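# Move yellow sponge to desk, clear cartons from aisle

## Task

Pick up the small yellow sponge from the shelving at the far end of the aisle and set it directly on the desk surface, not resting on any carton. Also remove every empty carton located between the shelves so that each one is entirely outside that region. The region also includes a floor strip in front of the aisle whose depth equals the length of the robot's base. When finished, the gripper must hold nothing, the robot must touch no movable object, and the sponge must be still. The robot must also stay upright and untilted, or the task counts as failed.

## Robot and tools

ROBOT. A Hello Robot Stretch 4 in simulation. It has one arm: an omni-wheel base, a lift that slides up a mast, an arm that telescopes forward, a wrist with yaw, pitch and roll joints, and a two-finger gripper. It stands about 1.6 m tall, and the base rim lies no more than 0.23 m from the base origin. There are four cameras: head_camera (pinhole, 420x560), head_left_camera and head_right_camera (fisheye, 420x672), and wrist_camera (pinhole, 616x392).

FRAMES. The base frame sits on the floor under the base centre, with x ahead, y to the left and z up. hand_pose is reported in this frame and marks a point between the open fingertips; the printed value may be slightly wrong. The odometry frame is the base frame as it was when the scene began. Camera calibration gives K, distortion and T_world_to_cam, where world means the base frame. These values are approximate, and cameras on the arm carry larger pose errors.

execute_actions. Arguments: "actions", a list holding one action or none (none just returns state and images), plus optional "cameras", a list of camera names or "all". Leaving it out or passing null gives every camera, and [] gives none. An action may contain:
- "base": exactly one relative move, measured from the base's position in the most recent state report. translate_m drives straight, positive forward, -2 to 2 m. strafe_m slides sideways, positive left, -2 to 2 m. rotate_rad turns in place, positive counter-clockwise, -3.2 to 3.2.
- "joints": absolute joint-space targets, keyed by name. lift_m 0 to 1.2. arm_m 0 to 0.55 (extension). wrist_yaw_rad -1.134 to 4.276 (0 points ahead, positive turns left, 3.14 is folded back, and above 3.4 the arm may block it). wrist_pitch_rad -1.117 to 4.259 (0 level, 1.57 points down). wrist_roll_rad -1.117 to 4.259 (positive turns clockwise when viewed from behind). gripper_m -0.038 to 0.141, the fingertip gap in metres; negative values press the fingers together. A joint target outside its range is clipped, and the result reports this. Any other bad value or unknown key rejects the whole call.
- "pace": "slow", "default", "fast" or "max". Base top speeds are 0.1/0.3/0.4/0.6 m/s and 1/2/3/4 rad/s, and they drop when the lift is above 0.2.
- "contact_limits": {"arm_m": 0 to 0.75}, which sets how hard the arm may push before it halts (0.5 if omitted).
- Alternatively, {"end_of_arm": "enable_torque"} sent by itself restarts wrist or gripper motors that have shut off.
All motions in an action begin together. A single action runs for at most 15 s. Any joint or base you leave out may still be driving toward its previous target.

wait: {"seconds": 0 to 10}. It commands nothing new and returns the same state and images.
zoom_image: {"camera": name, "region": [x0, y0, x1, y1]} in pixels of that camera's latest full image, with the origin at the top left and a maximum size of 504x504.
finished_scene: {"scene": current scene number}. It ends the scene for good and reports success, and it may supply the next task. The goal must already hold and remain stable.

RESULTS. A "pictures" line lists the order of the images. base_status and joint_status describe how each motion ended. "done" means it reached the target; for the base it only means the wheels turned the commanded amount, even if they slipped. "off_target" means it stopped short and may still be pushing. contact_stop_at_<key> means it ran into something; the lift, arm or wheels go slack, so a loaded lift may sink and the base may roll. limit_stop_at_<name> means a built-in limit stopped it. limit_stop_at_tilt means the lean exceeded 6 degrees, and drive, lift and arm refuse commands until the lean recovers. limit_stop_at_own_body is a self-collision block; moving away from the body is still allowed. torque_fault means a wrist or gripper motor went limp and needs enable_torque. on_its_own describes uncommanded behaviour; there, "held at" is the held target, not the measured position. lidar_m gives 12 distances in metres, one per 30-degree sector, starting straight ahead and going counter-clockwise (4th left, 7th behind, 10th right). "-" means nothing was seen or something is closer than 0.25 m. It sees from roughly 0.15 m up to the robot's height. wrist_depth_mm is a 7x7 grid of depths in mm (100 to 2000), read from the top left. base_odometry comes from wheels only. A gap of more than about 0.1 rad between turned_by_wheels and turned_by_imu points to a collision or slip. base_tilt is in degrees, forward/right positive, with a bias of up to about 1.5. motor_effort is a percentage of maximum, with the peak in brackets; the wheel motors read positive when turning the base right.

GRIPPING. To grasp, command gripper_m below the object's width; a smaller value squeezes harder. Neither the gripper reading nor "done" confirms a grasp. Look for a change in gripper effort or in wrist_pitch effort, or check the images. If the fingertips snag on a surface, raise the lift.

ORDER AND CAUTIONS. To unfold the wrist at the start, send lift_m 0.4 together with wrist_yaw_rad 0 in one action. If a call in a reply reports a stop, the later execute_actions, wait and finished_scene calls in that same reply are skipped. The simulation keeps running while you think. Do not drive or turn with more than 1 kg held and arm_m above 0.2, particularly at fast paces. Avoid prolonged pushing or pulling with the gripper held high or a high contact limit, since both can tip the robot. Pitching the wrist up below -0.2 while rolled can trigger self-collision stops. Avoid drops, slams, hard impacts and torque faults, all of which lower the result. Loose objects may occasionally get nudged by outside forces.

Each tool is called after "Call:" as name([rows], argument=value, ...), one row to a line, values as JSON.

## Session

Call:
execute_actions(actions=[])

Scene clock: 0.00 s.
base_odometry: x=+0.000 y=+0.000 heading=+0.000 (m, m, rad; odometry frame)
turned_by_wheels: +0.000 (rad since the last result)
turned_by_imu: +0.000 (rad since the last result)
base_tilt: forward=+0.6 right=-0.3 (deg)
lidar_m: 2.14 2.10 2.28 1.30 1.20 1.31 1.63 1.52 1.20 0.85 0.85 0.90
base_status: not commanded
joint_positions: lift_m=+0.291 arm_m=-0.001 wrist_yaw_rad=+3.150 wrist_pitch_rad=+0.002 wrist_roll_rad=-0.005 gripper_m=+0.057
joint_status: not commanded
motor_effort: lift_m=+19 arm_m=-1 wrist_yaw_rad=+1 wrist_pitch_rad=-5 wrist_roll_rad=+0 gripper_m=+0 wheel_0=+0 wheel_1=-1 wheel_2=+0 (%)
hand_pose: x=-0.1189 y=+0.0850 z=+0.4689 quat_wxyz=(-0.004, -0.001, -0.003, +1.000) (m; base frame)
wrist_depth_mm: - 121 144 1921 - - - / - 116 139 1921 - - - / - 126 165 1921 - - - / 141 141 1708 1983 - - - / 1499 1618 1708 - - - - / 1308 1537 196 1576 198 1618 1661 / 976 1008 1160 - 1160 1078 1118
pictures: head_camera, head_left_camera, head_right_camera, wrist_camera
Images, in order (width x height): head_camera 420x560, head_left_camera 420x672, head_right_camera 420x672, wrist_camera 616x392.

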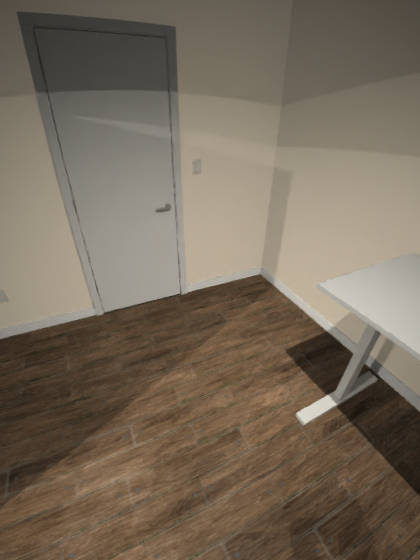

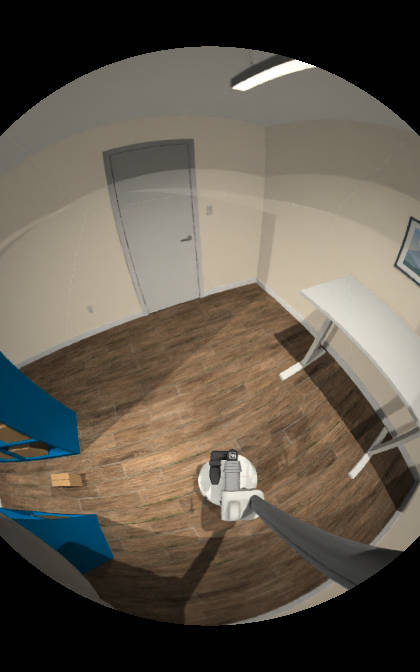

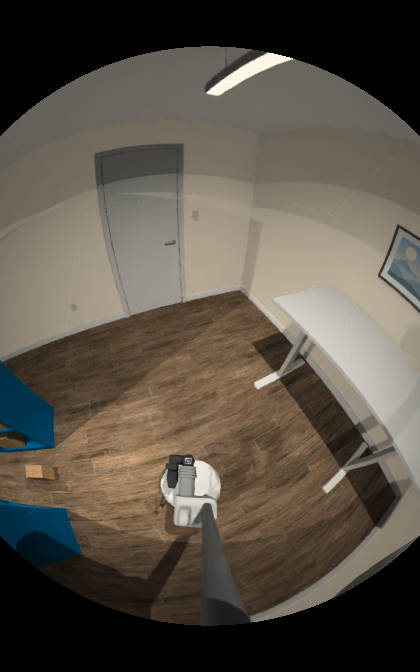

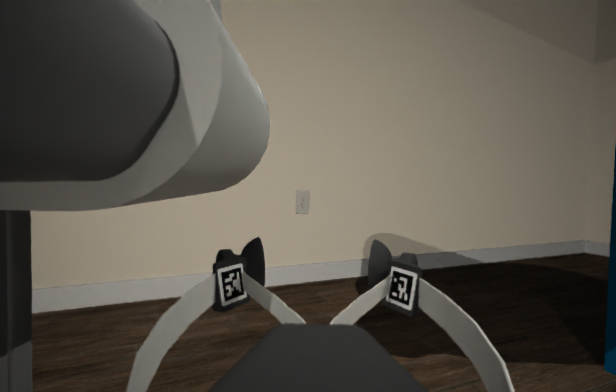

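Call:
execute_actions([
  {"base":{"rotate_rad":1.5},"joints":{"lift_m":0.4,"wrist_yaw_rad":0}},
])

Scene clock: 2.57 s.
base_odometry: x=+0.000 y=+0.000 heading=+1.500 (m, m, rad; odometry frame)
turned_by_wheels: +1.500 (rad since the last result)
turned_by_imu: +1.507 (rad since the last result)
base_tilt: forward=+0.6 right=-0.3 (deg)
lidar_m: 1.35 1.23 1.27 1.67 1.57 1.64 0.91 0.85 0.90 2.22 2.11 2.26
base_status: done
joint_positions: lift_m=+0.400 arm_m=-0.001 wrist_yaw_rad=+0.001 wrist_pitch_rad=+0.002 wrist_roll_rad=-0.005 gripper_m=+0.057
joint_status: all done
motor_effort: lift_m=+21(20) arm_m=-1(1) wrist_yaw_rad=-1(6) wrist_pitch_rad=-5(5) wrist_roll_rad=+1(1) gripper_m=-1(2) wheel_0=-2(9) wheel_1=-1(6) wheel_2=-1(10) (%)
hand_pose: x=+0.4588 y=-0.0872 z=+0.5776 quat_wxyz=(+1.000, -0.003, +0.001, +0.000) (m; base frame)
wrist_depth_mm: - - 1921 1229 - - 1863 / - - 1661 1229 - - 1808 / - - 1430 1229 - - 1863 / - - 1430 1229 - - 1921 / - - 1618 1255 - - 1863 / 1708 1863 196 1229 198 1921 1756 / 1308 1118 1255 - 1397 1255 1336
pictures: head_camera, head_left_camera, head_right_camera, wrist_camera
camera_calibration (this result's frames):
wrist_camera: T_world_to_cam=[[0.0110653, -0.998898, 0.0456191, -0.118489], [-0.062522, -0.0462238, -0.996973, 0.643964], [0.997982, 0.00817959, -0.0629645, -0.191358], [0, 0, 0, 1]] pos_world=[0.232545, -0.0870268, 0.635371]
Images, in order (width x height): head_camera 420x560, head_left_camera 420x672, head_right_camera 420x672, wrist_camera 616x392.

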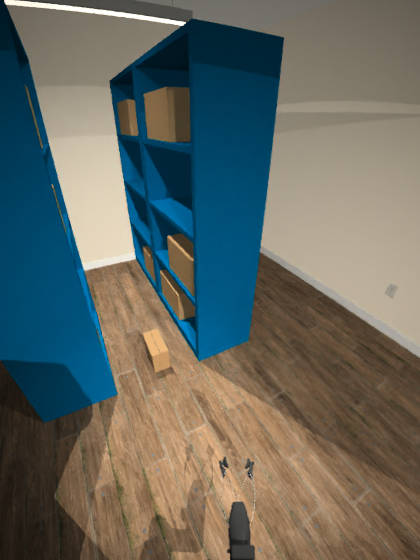

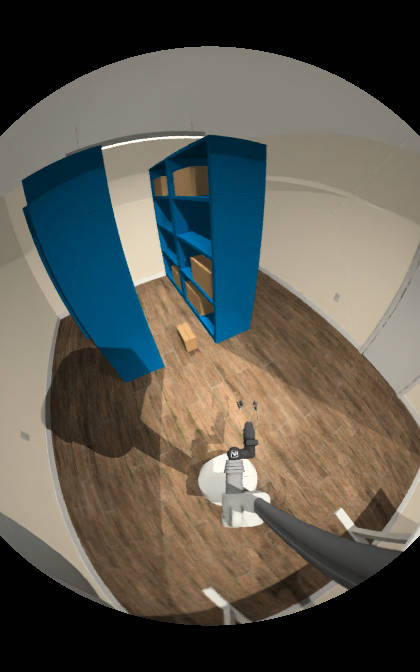

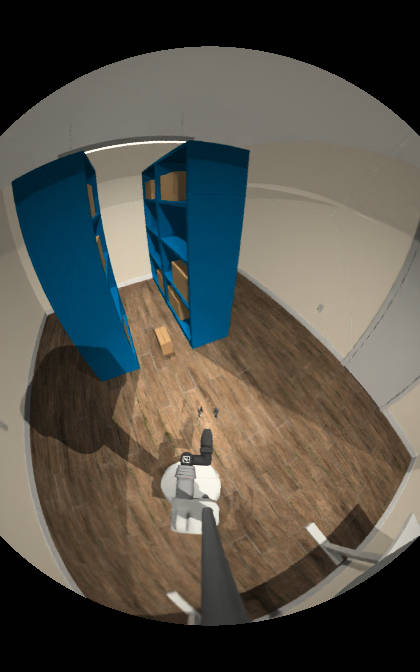

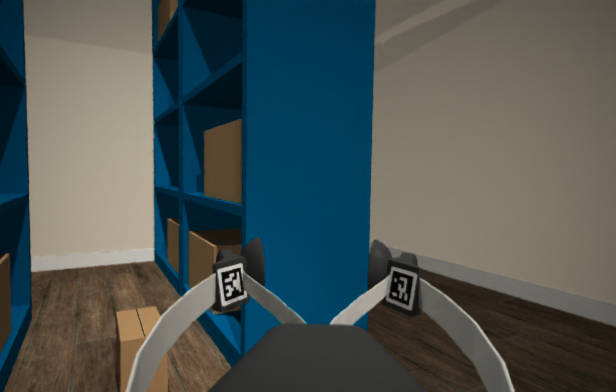

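Call:
execute_actions([
  {"base":{"rotate_rad":0.38}},
])

Call:
execute_actions([
  {"base":{"strafe_m":0.35}},
])

Scene clock: 3.93 s.
base_odometry: x=+0.000 y=+0.000 heading=+1.879 (m, m, rad; odometry frame)
turned_by_wheels: +0.380 (rad since the last result)
turned_by_imu: +0.382 (rad since the last result)
base_tilt: forward=+0.6 right=-0.3 (deg)
lidar_m: 1.20 1.23 1.71 1.54 1.59 0.98 0.85 0.85 1.13 2.12 2.15 1.37
base_status: done
joint_positions: lift_m=+0.400 arm_m=-0.001 wrist_yaw_rad=+0.000 wrist_pitch_rad=+0.002 wrist_roll_rad=-0.005 gripper_m=+0.057
joint_status: not commanded
motor_effort: lift_m=+21(21) arm_m=+0(1) wrist_yaw_rad=+0(1) wrist_pitch_rad=-5(5) wrist_roll_rad=+0(2) gripper_m=-4(2) wheel_0=-2(7) wheel_1=-1(7) wheel_2=-1(8) (%)
hand_pose: x=+0.4588 y=-0.0873 z=+0.5776 quat_wxyz=(+1.000, -0.003, +0.001, +0.000) (m; base frame)
wrist_depth_mm: 917 946 1863 - 1983 1078 1098 / 931 960 1863 - 1576 1078 1098 / 946 976 1921 - 1499 1098 1118 / 931 991 1863 - 1397 1098 1118 / 960 976 976 - 1464 1098 1160 / 960 991 195 1336 197 1118 1160 / 991 991 1160 - 1138 1078 1138
pictures: head_camera, head_left_camera, head_right_camera, wrist_camera
camera_calibration (this result's frames):
wrist_camera: T_world_to_cam=[[0.0107472, -0.998901, 0.045619, -0.118435], [-0.062537, -0.0462037, -0.996973, 0.643967], [0.997985, 0.00786184, -0.0629648, -0.191359], [0, 0, 0, 1]] pos_world=[0.232518, -0.0870467, 0.635371]
Images, in order (width x height): head_camera 420x560, head_left_camera 420x672, head_right_camera 420x672, wrist_camera 616x392.

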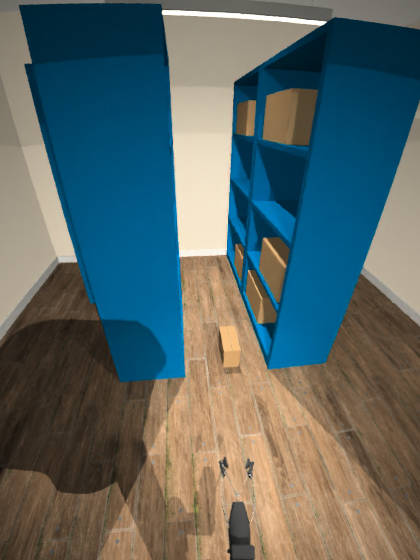

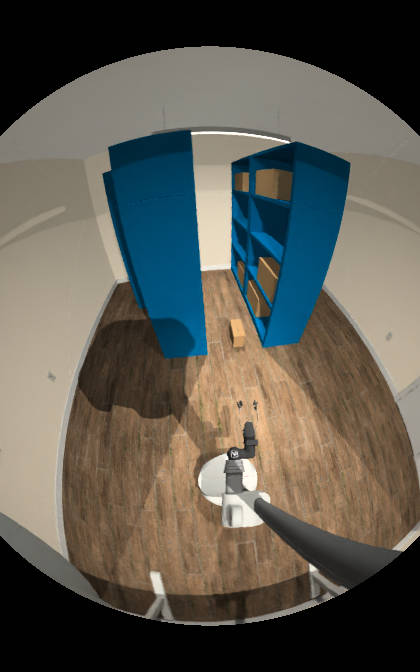

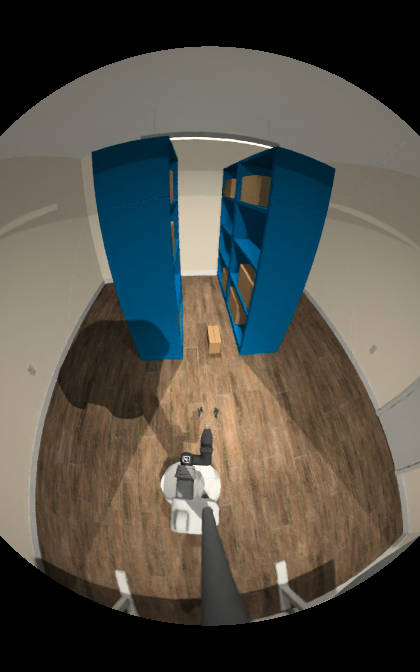

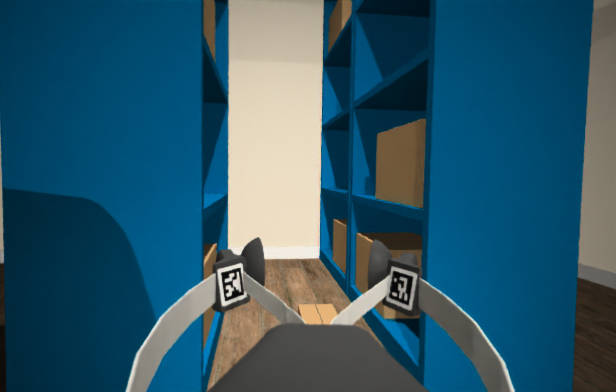

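Scene clock: 6.43 s.
base_odometry: x=-0.333 y=-0.106 heading=+1.879 (m, m, rad; odometry frame)
turned_by_wheels: +0.000 (rad since the last result)
turned_by_imu: +0.001 (rad since the last result)
base_tilt: forward=+0.6 right=-0.3 (deg)
lidar_m: 1.11 2.07 1.37 1.24 1.22 1.06 0.90 0.93 1.17 2.46 2.56 1.36
base_status: done
joint_positions: lift_m=+0.400 arm_m=-0.001 wrist_yaw_rad=+0.000 wrist_pitch_rad=+0.002 wrist_roll_rad=-0.005 gripper_m=+0.057
joint_status: not commanded
motor_effort: lift_m=+21(21) arm_m=-1(1) wrist_yaw_rad=+1(0) wrist_pitch_rad=-5(5) wrist_roll_rad=+0(1) gripper_m=+0(1) wheel_0=-1(10) wheel_1=+1(12) wheel_2=+0(1) (%)
hand_pose: x=+0.4588 y=-0.0873 z=+0.5776 quat_wxyz=(+1.000, -0.003, +0.001, +0.000) (m; base frame)
wrist_depth_mm: - 1756 946 960 - 1921 1060 / - 1808 946 976 - 1808 1098 / - 1863 960 976 - 1499 1078 / - 1808 960 991 - 1537 1078 / - 1863 946 991 - 1661 1098 / 1863 1708 196 991 197 1537 1098 / 1336 1160 976 - 1160 1118 1118
pictures: head_camera, head_left_camera, head_right_camera, wrist_camera
camera_calibration (this result's frames):
wrist_camera: T_world_to_cam=[[0.0107439, -0.998901, 0.0456189, -0.118434], [-0.0625371, -0.0462035, -0.996973, 0.643968], [0.997985, 0.00785846, -0.0629648, -0.191358], [0, 0, 0, 1]] pos_world=[0.232517, -0.0870469, 0.635373]
Images, in order (width x height): head_camera 420x560, head_left_camera 420x672, head_right_camera 420x672, wrist_camera 616x392.

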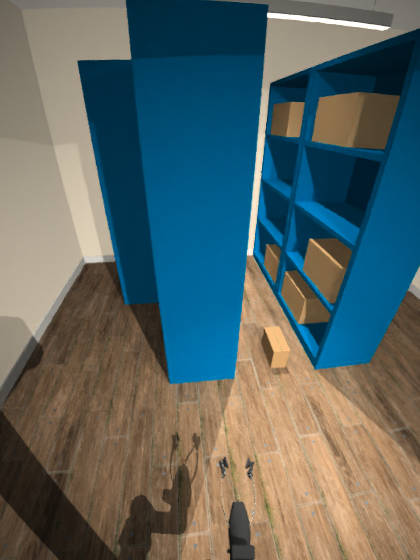

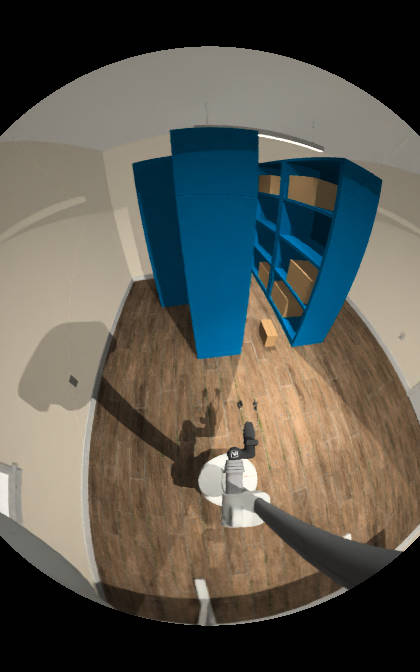

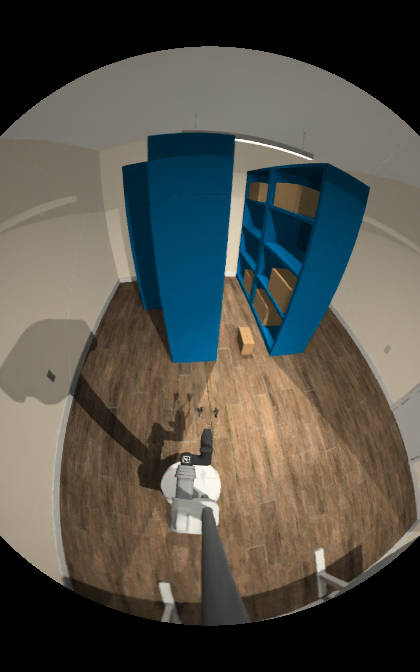

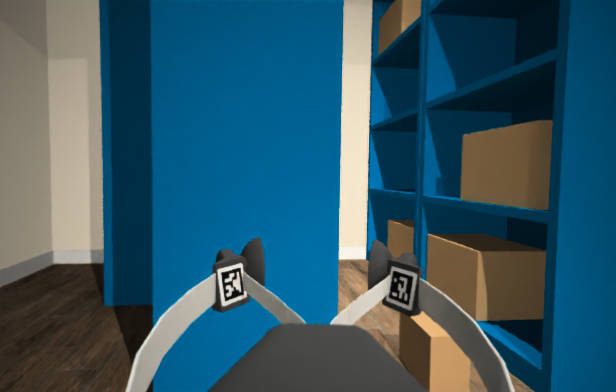

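Call:
execute_actions([
  {"base":{"strafe_m":-0.40},"joints":{"wrist_pitch_rad":0.9,"gripper_m":0.141}},
])

Call:
execute_actions([
  {"base":{"translate_m":0.35}},
])

Scene clock: 9.53 s.
base_odometry: x=+0.048 y=+0.015 heading=+1.879 (m, m, rad; odometry frame)
turned_by_wheels: +0.000 (rad since the last result)
turned_by_imu: +0.000 (rad since the last result)
base_tilt: forward=+0.6 right=-0.4 (deg)
lidar_m: 1.25 1.23 1.78 1.61 1.62 0.97 0.86 0.86 2.08 2.08 2.13 1.35
base_status: done
joint_positions: lift_m=+0.400 arm_m=-0.001 wrist_yaw_rad=+0.000 wrist_pitch_rad=+0.901 wrist_roll_rad=-0.005 gripper_m=+0.141
joint_status: all done
motor_effort: lift_m=+21(21) arm_m=-1(1) wrist_yaw_rad=+1(0) wrist_pitch_rad=-3(3) wrist_roll_rad=+0(0) gripper_m=+2(1) wheel_0=+1(10) wheel_1=+0(12) wheel_2=+0(1) (%)
hand_pose: x=+0.3494 y=-0.0874 z=+0.3518 quat_wxyz=(+0.900, -0.002, +0.436, +0.001) (m; base frame)
wrist_depth_mm: 976 976 991 1008 991 991 1008 / 878 866 878 866 854 866 866 / 778 778 778 778 778 778 768 / 699 699 691 691 691 699 691 / 634 615 621 627 627 615 627 / 580 554 554 168 554 206 569 / 530 525 535 - 544 521 530
pictures: head_camera, head_left_camera, head_right_camera, wrist_camera
camera_calibration (this result's frames):
wrist_camera: T_world_to_cam=[[0.0424956, -0.998892, 0.020217, -0.109158], [-0.819652, -0.0464265, -0.570978, 0.526651], [0.571284, 0.00769317, -0.820717, 0.319302], [0, 0, 0, 1]] pos_world=[0.253897, -0.0870429, 0.564969]
Images, in order (width x height): head_camera 420x560, head_left_camera 420x672, head_right_camera 420x672, wrist_camera 616x392.

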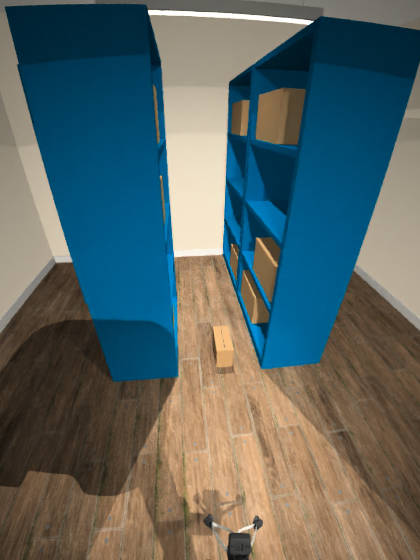

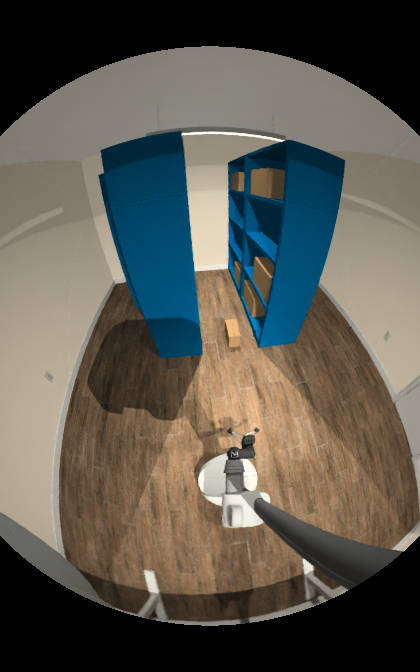

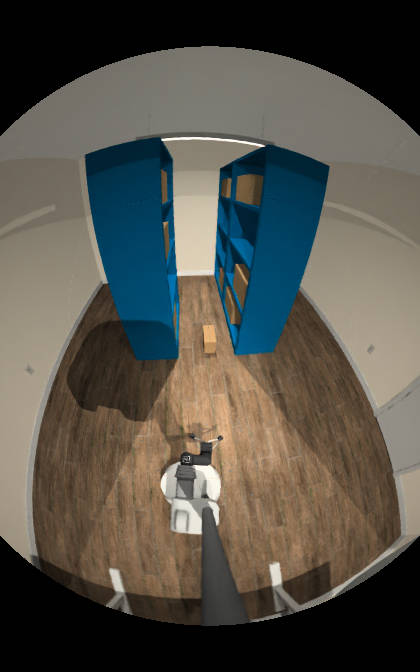

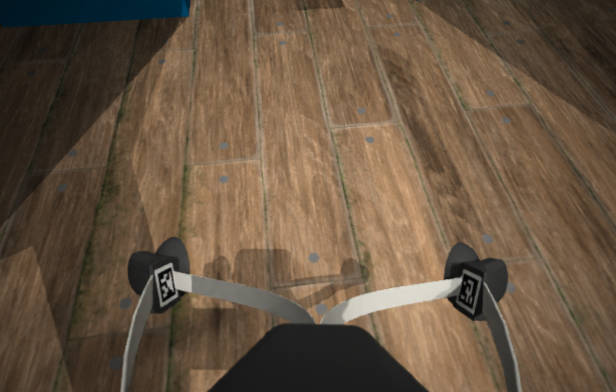

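Scene clock: 12.17 s.
base_odometry: x=-0.059 y=+0.349 heading=+1.880 (m, m, rad; odometry frame)
turned_by_wheels: +0.000 (rad since the last result)
turned_by_imu: -0.001 (rad since the last result)
base_tilt: forward=+0.6 right=-0.3 (deg)
lidar_m: 0.95 0.89 1.85 1.66 1.69 1.34 1.23 1.20 2.23 2.02 2.09 1.01
base_status: done
joint_positions: lift_m=+0.400 arm_m=-0.001 wrist_yaw_rad=+0.000 wrist_pitch_rad=+0.901 wrist_roll_rad=-0.005 gripper_m=+0.141
joint_status: not commanded
motor_effort: lift_m=+21(21) arm_m=-1(0) wrist_yaw_rad=+0(1) wrist_pitch_rad=-3(2) wrist_roll_rad=-2(1) gripper_m=+1(1) wheel_0=+1(6) wheel_1=+1(7) wheel_2=+1(10) (%)
hand_pose: x=+0.3493 y=-0.0874 z=+0.3518 quat_wxyz=(+0.900, -0.002, +0.436, +0.001) (m; base frame)
wrist_depth_mm: 661 798 991 788 976 778 798 / 741 788 866 831 866 842 854 / 768 768 768 778 768 768 768 / 691 683 699 683 683 691 699 / 634 621 634 627 627 627 627 / 574 559 559 168 559 206 574 / 535 530 535 - 539 525 525
pictures: head_camera, head_left_camera, head_right_camera, wrist_camera
camera_calibration (this result's frames):
wrist_camera: T_world_to_cam=[[0.0424971, -0.998892, 0.0202137, -0.109156], [-0.819696, -0.0464264, -0.570915, 0.526623], [0.571221, 0.00769314, -0.820761, 0.31934], [0, 0, 0, 1]] pos_world=[0.253896, -0.0870429, 0.564965]
Images, in order (width x height): head_camera 420x560, head_left_camera 420x672, head_right_camera 420x672, wrist_camera 616x392.

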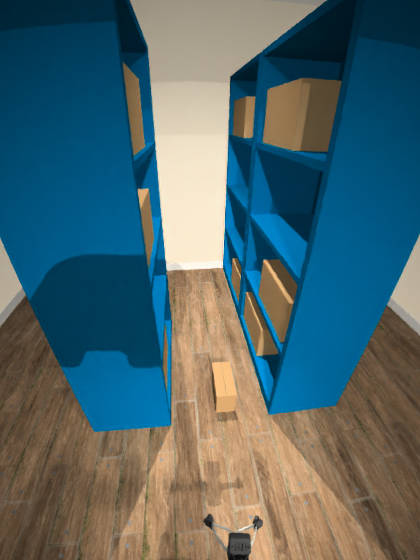

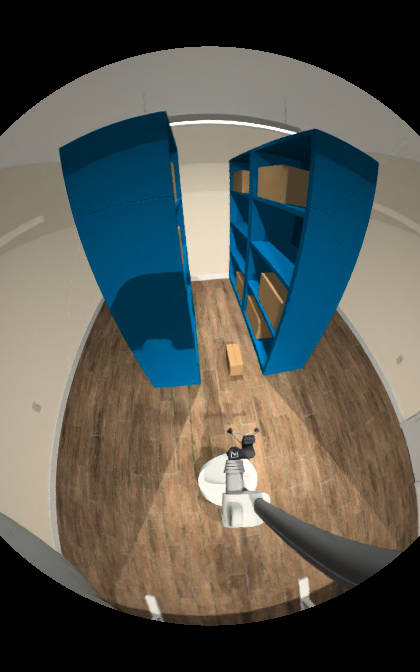

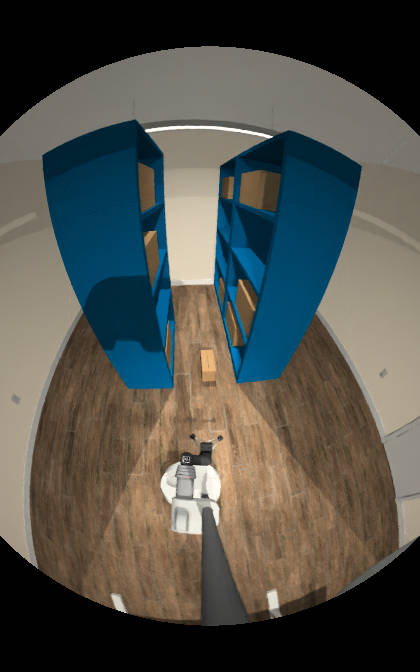

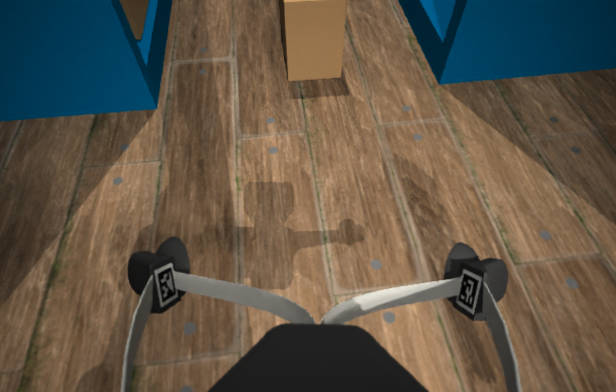

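Call:
execute_actions([
  {"base":{"translate_m":0.36},"joints":{"lift_m":0.14,"arm_m":0.35}},
], cameras=["head_camera","wrist_camera"])

Scene clock: 15.30 s.
base_odometry: x=-0.168 y=+0.692 heading=+1.880 (m, m, rad; odometry frame)
turned_by_wheels: +0.000 (rad since the last result)
turned_by_imu: -0.001 (rad since the last result)
base_tilt: forward=+0.7 right=-0.3 (deg)
lidar_m: 0.69 0.56 0.68 1.72 1.77 1.78 2.10 1.59 2.17 2.00 0.88 0.69
base_status: done
joint_positions: lift_m=+0.140 arm_m=+0.349 wrist_yaw_rad=+0.000 wrist_pitch_rad=+0.902 wrist_roll_rad=-0.005 gripper_m=+0.141
joint_status: all done
motor_effort: lift_m=+16(17) arm_m=+5(2) wrist_yaw_rad=+1(0) wrist_pitch_rad=-3(4) wrist_roll_rad=+0(0) gripper_m=+4(0) wheel_0=+2(7) wheel_1=+0(2) wheel_2=+1(9) (%)
hand_pose: x=+0.6991 y=-0.0874 z=+0.0922 quat_wxyz=(+0.900, -0.002, +0.436, +0.001) (m; base frame)
wrist_depth_mm: 530 530 226 213 213 492 397 / 462 466 190 186 186 452 368 / 410 415 165 165 164 402 377 / 373 368 148 148 148 355 359 / 336 330 171 170 168 222 336 / 309 298 247 168 200 204 306 / 285 283 289 - 285 278 283
pictures: head_camera, wrist_camera
camera_calibration (this result's frames):
wrist_camera: T_world_to_cam=[[0.0423494, -0.998898, 0.020217, -0.118701], [-0.819857, -0.0463092, -0.570693, 0.665195], [0.571, 0.00759344, -0.820915, -0.0934152], [0, 0, 0, 1]] pos_world=[0.603732, -0.0870559, 0.305336]
Images, in order (width x height): head_camera 420x560, wrist_camera 616x392.

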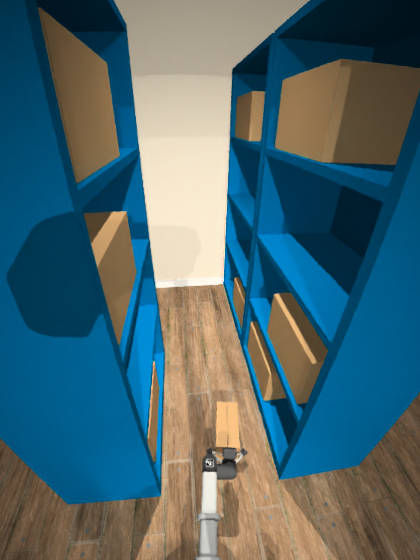

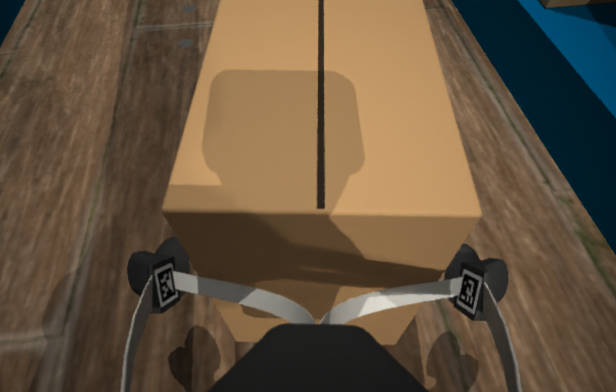

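Call:
execute_actions([
  {"joints":{"gripper_m":0.04}},
], cameras=[])

Call:
execute_actions([
  {"base":{"translate_m":-0.5},"joints":{"lift_m":0.3,"arm_m":0.1}},
], cameras=["head_camera","wrist_camera"])

Scene clock: 17.53 s.
base_odometry: x=-0.168 y=+0.692 heading=+1.880 (m, m, rad; odometry frame)
turned_by_wheels: +0.000 (rad since the last result)
turned_by_imu: +0.000 (rad since the last result)
base_tilt: forward=+0.6 right=-0.3 (deg)
lidar_m: 0.71 0.56 0.65 1.70 1.77 1.72 2.12 1.58 2.15 1.99 0.86 0.69
base_status: not commanded
joint_positions: lift_m=+0.140 arm_m=+0.349 wrist_yaw_rad=+0.000 wrist_pitch_rad=+0.902 wrist_roll_rad=-0.005 gripper_m=+0.041
joint_status: all done
motor_effort: lift_m=+16(16) arm_m=+4(4) wrist_yaw_rad=+0(1) wrist_pitch_rad=-5(5) wrist_roll_rad=-1(2) gripper_m=-26(26) wheel_0=+2(2) wheel_1=+0(0) wheel_2=+2(2) (%)
hand_pose: x=+0.6990 y=-0.0874 z=+0.0920 quat_wxyz=(+0.900, -0.002, +0.436, +0.001) (m; base frame)
wrist_depth_mm: 530 525 185 185 183 469 397 / 466 462 158 158 158 436 368 / 413 402 140 139 139 146 375 / 370 353 127 127 127 127 359 / 336 329 150 147 146 202 332 / 307 178 183 182 180 176 306 / 279 283 279 - 278 282 278
pictures: none
No camera images: the call's "cameras" was empty. Leave "cameras" out to get every camera's image.

Scene clock: 20.67 s.
base_odometry: x=-0.016 y=+0.215 heading=+1.880 (m, m, rad; odometry frame)
turned_by_wheels: +0.000 (rad since the last result)
turned_by_imu: +0.003 (rad since the last result)
base_tilt: forward=+0.7 right=-0.3 (deg)
lidar_m: 0.42 1.01 1.83 1.66 1.65 1.21 1.06 1.06 2.23 2.06 2.07 0.45
base_status: done
joint_positions: lift_m=+0.300 arm_m=+0.101 wrist_yaw_rad=+0.000 wrist_pitch_rad=+0.903 wrist_roll_rad=-0.005 gripper_m=+0.041
joint_status: all done
motor_effort: lift_m=+21(21) arm_m=-4(6) wrist_yaw_rad=+1(0) wrist_pitch_rad=-6(6) wrist_roll_rad=+0(1) gripper_m=-25(21) wheel_0=+0(6) wheel_1=-1(4) wheel_2=-1(10) (%)
hand_pose: x=+0.4504 y=-0.0874 z=+0.2516 quat_wxyz=(+0.900, -0.002, +0.436, +0.001) (m; base frame)
wrist_depth_mm: 691 750 185 182 183 788 809 / 707 707 158 158 158 691 699 / 634 615 139 139 139 146 627 / 564 549 127 127 127 127 564 / 512 508 149 147 146 202 512 / 477 178 184 182 179 176 466 / 430 433 427 - 424 439 427
pictures: head_camera, wrist_camera
camera_calibration (this result's frames):
wrist_camera: T_world_to_cam=[[0.0421838, -0.998906, 0.0201733, -0.111338], [-0.820457, -0.0461561, -0.569841, 0.552306], [0.570149, 0.00748676, -0.821507, 0.180003], [0, 0, 0, 1]] pos_world=[0.355212, -0.0870715, 0.464846]
Images, in order (width x height): head_camera 420x560, wrist_camera 616x392.

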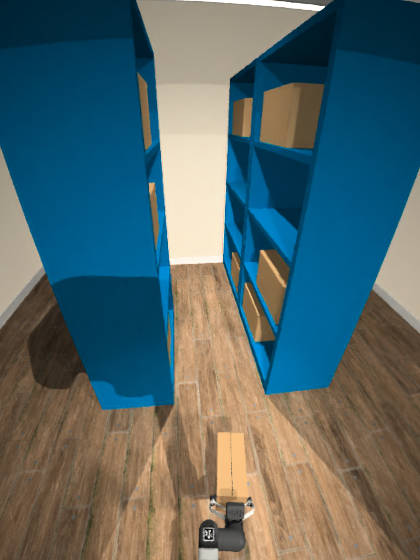

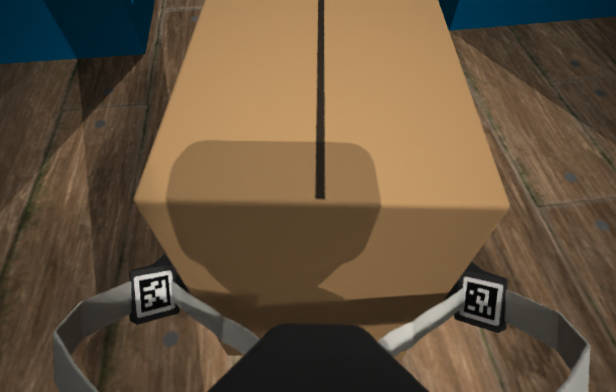

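Call:
execute_actions([
  {"base":{"rotate_rad":-1.57}},
], cameras=[])

Call:
execute_actions([
  {"joints":{"lift_m":0.145,"arm_m":0.45}},
], cameras=[])

Call:
execute_actions([
  {"joints":{"gripper_m":0.141}},
], cameras=[])

Call:
execute_actions([
  {"joints":{"lift_m":0.45,"arm_m":0.0}},
], cameras=[])

Call:
execute_actions([
  {"base":{"rotate_rad":1.57},"joints":{"wrist_pitch_rad":0.0,"gripper_m":0.08}},
])

Scene clock: 23.27 s.
base_odometry: x=-0.016 y=+0.215 heading=+0.310 (m, m, rad; odometry frame)
turned_by_wheels: -1.570 (rad since the last result)
turned_by_imu: -1.578 (rad since the last result)
base_tilt: forward=+0.6 right=-0.3 (deg)
lidar_m: 0.40 2.10 1.15 1.01 1.02 1.86 1.65 1.64 1.18 1.05 1.06 0.49
base_status: done
joint_positions: lift_m=+0.300 arm_m=+0.101 wrist_yaw_rad=+0.000 wrist_pitch_rad=+0.902 wrist_roll_rad=-0.005 gripper_m=+0.041
joint_status: not commanded
motor_effort: lift_m=+21(21) arm_m=-4(4) wrist_yaw_rad=+1(1) wrist_pitch_rad=-6(6) wrist_roll_rad=-1(1) gripper_m=-23(24) wheel_0=+3(8) wheel_1=+0(7) wheel_2=-1(9) (%)
hand_pose: x=+0.4504 y=-0.0874 z=+0.2516 quat_wxyz=(+0.900, -0.002, +0.436, +0.001) (m; base frame)
wrist_depth_mm: 798 809 186 184 183 809 809 / 699 715 158 158 158 691 707 / 634 615 139 139 139 146 634 / 569 549 127 127 127 127 569 / 521 504 149 147 146 200 508 / 477 178 184 182 179 175 469 / 430 433 427 - 427 433 427
pictures: none
No camera images: the call's "cameras" was empty. Leave "cameras" out to get every camera's image.

Scene clock: 25.43 s.
base_odometry: x=-0.016 y=+0.215 heading=+0.310 (m, m, rad; odometry frame)
turned_by_wheels: +0.000 (rad since the last result)
turned_by_imu: +0.000 (rad since the last result)
base_tilt: forward=+0.6 right=-0.3 (deg)
lidar_m: 0.82 2.09 1.16 1.04 1.03 1.84 1.65 1.66 1.17 1.06 1.06 2.24
base_status: not commanded
joint_positions: lift_m=+0.145 arm_m=+0.449 wrist_yaw_rad=+0.000 wrist_pitch_rad=+0.902 wrist_roll_rad=-0.005 gripper_m=+0.041
joint_status: all done
motor_effort: lift_m=+16(19) arm_m=+4(5) wrist_yaw_rad=+0(0) wrist_pitch_rad=-6(7) wrist_roll_rad=+0(1) gripper_m=-23(23) wheel_0=+3(3) wheel_1=+0(0) wheel_2=-1(1) (%)
hand_pose: x=+0.7989 y=-0.0874 z=+0.0970 quat_wxyz=(+0.900, -0.002, +0.436, +0.001) (m; base frame)
wrist_depth_mm: 539 539 185 182 183 539 525 / 469 466 158 158 158 455 462 / 418 407 139 139 139 146 413 / 379 362 127 127 127 127 370 / 342 334 149 148 146 202 338 / 314 179 184 183 181 176 310 / 283 289 285 - 283 286 283
pictures: none
No camera images: the call's "cameras" was empty. Leave "cameras" out to get every camera's image.

Scene clock: 27.43 s.
base_odometry: x=-0.016 y=+0.215 heading=+0.310 (m, m, rad; odometry frame)
turned_by_wheels: +0.000 (rad since the last result)
turned_by_imu: +0.000 (rad since the last result)
base_tilt: forward=+0.6 right=-0.3 (deg)
lidar_m: 0.81 2.10 1.15 1.04 1.02 1.82 1.65 1.63 1.19 1.03 1.06 2.23
base_status: not commanded
joint_positions: lift_m=+0.145 arm_m=+0.449 wrist_yaw_rad=+0.000 wrist_pitch_rad=+0.902 wrist_roll_rad=-0.005 gripper_m=+0.141
joint_status: all done
motor_effort: lift_m=+16(16) arm_m=+4(4) wrist_yaw_rad=+1(0) wrist_pitch_rad=-4(6) wrist_roll_rad=-1(0) gripper_m=+1(22) wheel_0=+3(4) wheel_1=+0(0) wheel_2=-1(1) (%)
hand_pose: x=+0.7991 y=-0.0874 z=+0.0971 quat_wxyz=(+0.900, -0.002, +0.436, +0.001) (m; base frame)
wrist_depth_mm: 539 535 235 221 221 539 530 / 469 473 199 193 193 469 473 / 418 418 172 171 171 415 413 / 377 377 154 154 154 368 375 / 342 332 178 176 174 327 340 / 312 303 257 168 206 204 312 / 289 287 293 - 291 283 289
pictures: none
No camera images: the call's "cameras" was empty. Leave "cameras" out to get every camera's image.

Scene clock: 29.83 s.
base_odometry: x=-0.016 y=+0.215 heading=+0.310 (m, m, rad; odometry frame)
turned_by_wheels: +0.000 (rad since the last result)
turned_by_imu: +0.000 (rad since the last result)
base_tilt: forward=+0.7 right=-0.3 (deg)
lidar_m: 0.79 2.09 1.16 1.04 1.00 1.83 1.66 1.66 1.17 1.05 1.06 2.23
base_status: not commanded
joint_positions: lift_m=+0.450 arm_m=+0.001 wrist_yaw_rad=+0.000 wrist_pitch_rad=+0.902 wrist_roll_rad=-0.005 gripper_m=+0.141
joint_status: all done
motor_effort: lift_m=+21(24) arm_m=-4(7) wrist_yaw_rad=+2(0) wrist_pitch_rad=-3(3) wrist_roll_rad=-1(1) gripper_m=-1(0) wheel_0=+3(3) wheel_1=+0(0) wheel_2=-1(1) (%)
hand_pose: x=+0.3506 y=-0.0874 z=+0.4017 quat_wxyz=(+0.900, -0.002, +0.436, +0.001) (m; base frame)
wrist_depth_mm: 1078 1098 1078 798 1098 1078 1078 / 946 931 960 683 960 931 946 / 842 831 831 798 842 842 831 / 759 750 750 759 759 750 741 / 683 668 683 676 683 683 691 / 627 615 603 168 603 205 621 / 574 580 591 - 580 574 574
pictures: none
No camera images: the call's "cameras" was empty. Leave "cameras" out to get every camera's image.

Scene clock: 31.90 s.
base_odometry: x=-0.016 y=+0.215 heading=+1.880 (m, m, rad; odometry frame)
turned_by_wheels: +1.570 (rad since the last result)
turned_by_imu: +1.578 (rad since the last result)
base_tilt: forward=+0.7 right=-0.3 (deg)
lidar_m: 1.03 1.04 1.82 1.66 1.66 1.17 1.06 1.07 2.23 0.75 2.09 1.13
base_status: done
joint_positions: lift_m=+0.450 arm_m=+0.001 wrist_yaw_rad=+0.000 wrist_pitch_rad=+0.002 wrist_roll_rad=-0.005 gripper_m=+0.080
joint_status: all done
motor_effort: lift_m=+21(22) arm_m=-4(4) wrist_yaw_rad=+1(1) wrist_pitch_rad=-5(11) wrist_roll_rad=-1(2) gripper_m=+1(1) wheel_0=-1(7) wheel_1=-2(5) wheel_2=-2(8) (%)
hand_pose: x=+0.4601 y=-0.0874 z=+0.6273 quat_wxyz=(+1.000, -0.003, +0.001, +0.000) (m; base frame)
wrist_depth_mm: 750 750 - - 1708 854 878 / 750 768 - - 1366 866 891 / 750 778 - - 1308 866 891 / 750 768 - - 1160 878 917 / 759 788 1708 - 1098 878 917 / 778 798 1464 1808 878 904 917 / 778 788 1397 - 1281 904 931
pictures: head_camera, head_left_camera, head_right_camera, wrist_camera
camera_calibration (this result's frames):
wrist_camera: T_world_to_cam=[[0.0103472, -0.998904, 0.0456383, -0.120674], [-0.0634429, -0.0462046, -0.996915, 0.694027], [0.997932, 0.00741991, -0.0638515, -0.189021], [0, 0, 0, 1]] pos_world=[0.23391, -0.0870725, 0.685324]
Images, in order (width x height): head_camera 420x560, head_left_camera 420x672, head_right_camera 420x672, wrist_camera 616x392.

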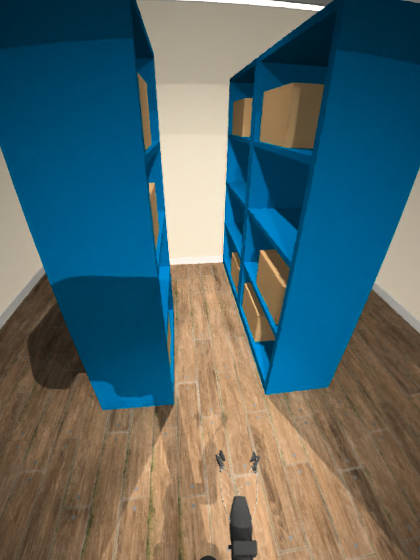

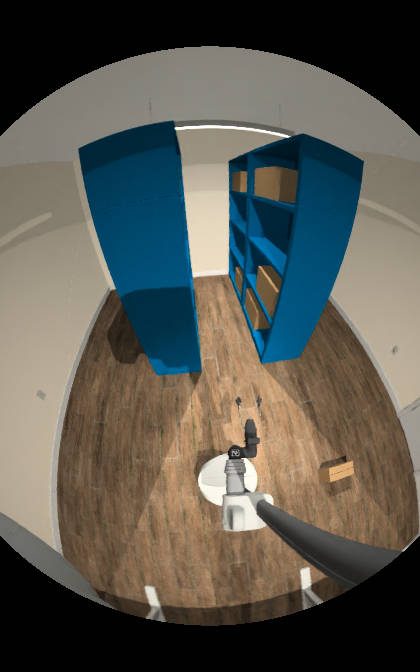

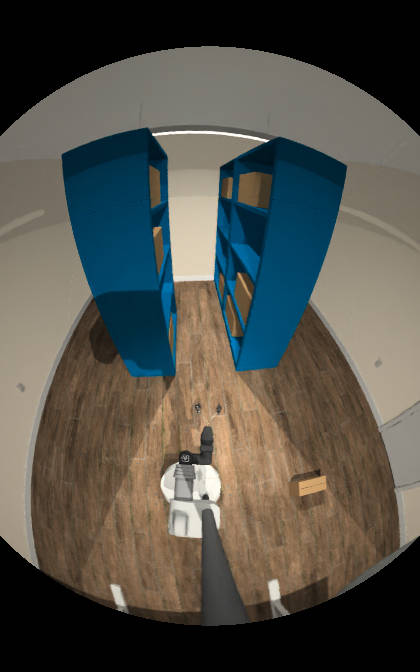

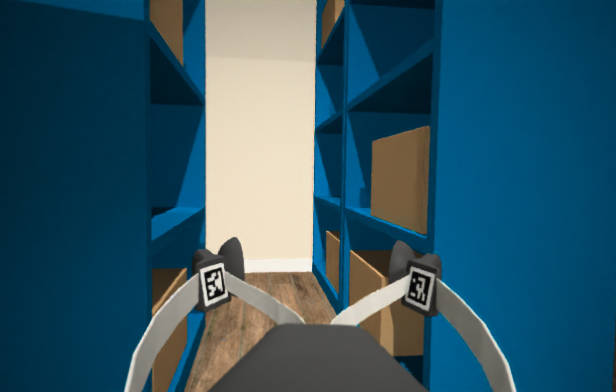

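Call:
execute_actions([
  {"base":{"strafe_m":-0.06}},
], cameras=[])

Call:
execute_actions([
  {"base":{"translate_m":0.8}},
])

Scene clock: 33.30 s.
base_odometry: x=+0.041 y=+0.233 heading=+1.880 (m, m, rad; odometry frame)
turned_by_wheels: +0.000 (rad since the last result)
turned_by_imu: +0.000 (rad since the last result)
base_tilt: forward=+0.6 right=-0.4 (deg)
lidar_m: 1.19 1.05 1.87 1.71 1.73 1.18 1.05 1.05 2.18 0.69 2.04 1.12
base_status: done
joint_positions: lift_m=+0.450 arm_m=+0.001 wrist_yaw_rad=+0.000 wrist_pitch_rad=+0.002 wrist_roll_rad=-0.005 gripper_m=+0.080
joint_status: not commanded
motor_effort: lift_m=+21(21) arm_m=-4(4) wrist_yaw_rad=+1(1) wrist_pitch_rad=-6(6) wrist_roll_rad=+1(1) gripper_m=-2(1) wheel_0=+2(10) wheel_1=-1(7) wheel_2=-1(1) (%)
hand_pose: x=+0.4601 y=-0.0874 z=+0.6273 quat_wxyz=(+1.000, -0.003, +0.001, +0.000) (m; base frame)
wrist_depth_mm: 759 946 - - 1708 866 878 / 759 1098 - - 1078 866 878 / 768 1576 - - 1008 891 904 / 759 1255 - - 1008 878 917 / 778 1008 - - 878 904 931 / 778 820 1708 1756 878 891 946 / 778 809 1464 - 891 904 931
pictures: none
No camera images: the call's "cameras" was empty. Leave "cameras" out to get every camera's image.

Scene clock: 37.43 s.
base_odometry: x=-0.202 y=+0.996 heading=+1.880 (m, m, rad; odometry frame)
turned_by_wheels: +0.000 (rad since the last result)
turned_by_imu: -0.003 (rad since the last result)
base_tilt: forward=+0.6 right=-0.4 (deg)
lidar_m: 0.87 0.43 0.32 0.63 1.88 2.32 2.42 1.09 1.22 1.90 0.41 0.43
base_status: done
joint_positions: lift_m=+0.450 arm_m=+0.001 wrist_yaw_rad=+0.000 wrist_pitch_rad=+0.002 wrist_roll_rad=-0.005 gripper_m=+0.080
joint_status: not commanded
motor_effort: lift_m=+21(21) arm_m=-4(4) wrist_yaw_rad=+2(1) wrist_pitch_rad=-6(6) wrist_roll_rad=-1(0) gripper_m=-4(1) wheel_0=+1(6) wheel_1=+2(8) wheel_2=+2(10) (%)
hand_pose: x=+0.4601 y=-0.0874 z=+0.6273 quat_wxyz=(+1.000, -0.003, +0.001, +0.000) (m; base frame)
wrist_depth_mm: 820 1808 1808 1808 809 732 347 / 831 1808 1921 1863 931 421 317 / 831 1808 1863 1863 946 421 317 / 842 1808 1863 1863 931 418 315 / 831 1863 1921 1921 676 418 317 / 854 1863 1708 1205 854 377 317 / 854 1366 1537 - 741 362 304
pictures: head_camera, head_left_camera, head_right_camera, wrist_camera
camera_calibration (this result's frames):
wrist_camera: T_world_to_cam=[[0.0103466, -0.998904, 0.0456384, -0.120674], [-0.0634264, -0.0462045, -0.996916, 0.694026], [0.997933, 0.00742, -0.063835, -0.18903], [0, 0, 0, 1]] pos_world=[0.233908, -0.0870725, 0.685326]
Images, in order (width x height): head_camera 420x560, head_left_camera 420x672, head_right_camera 420x672, wrist_camera 616x392.

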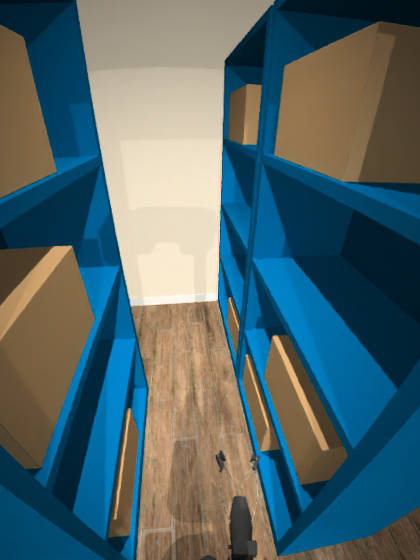

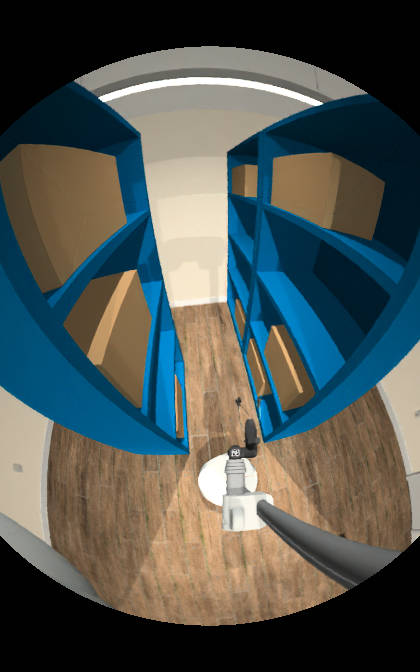

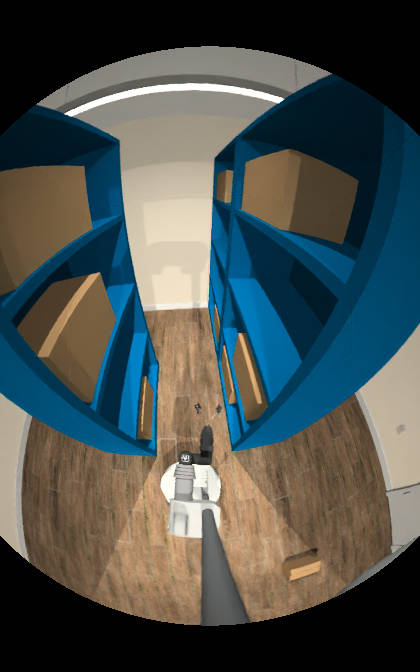

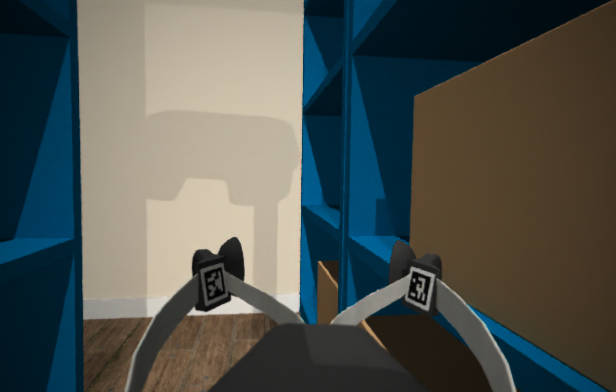

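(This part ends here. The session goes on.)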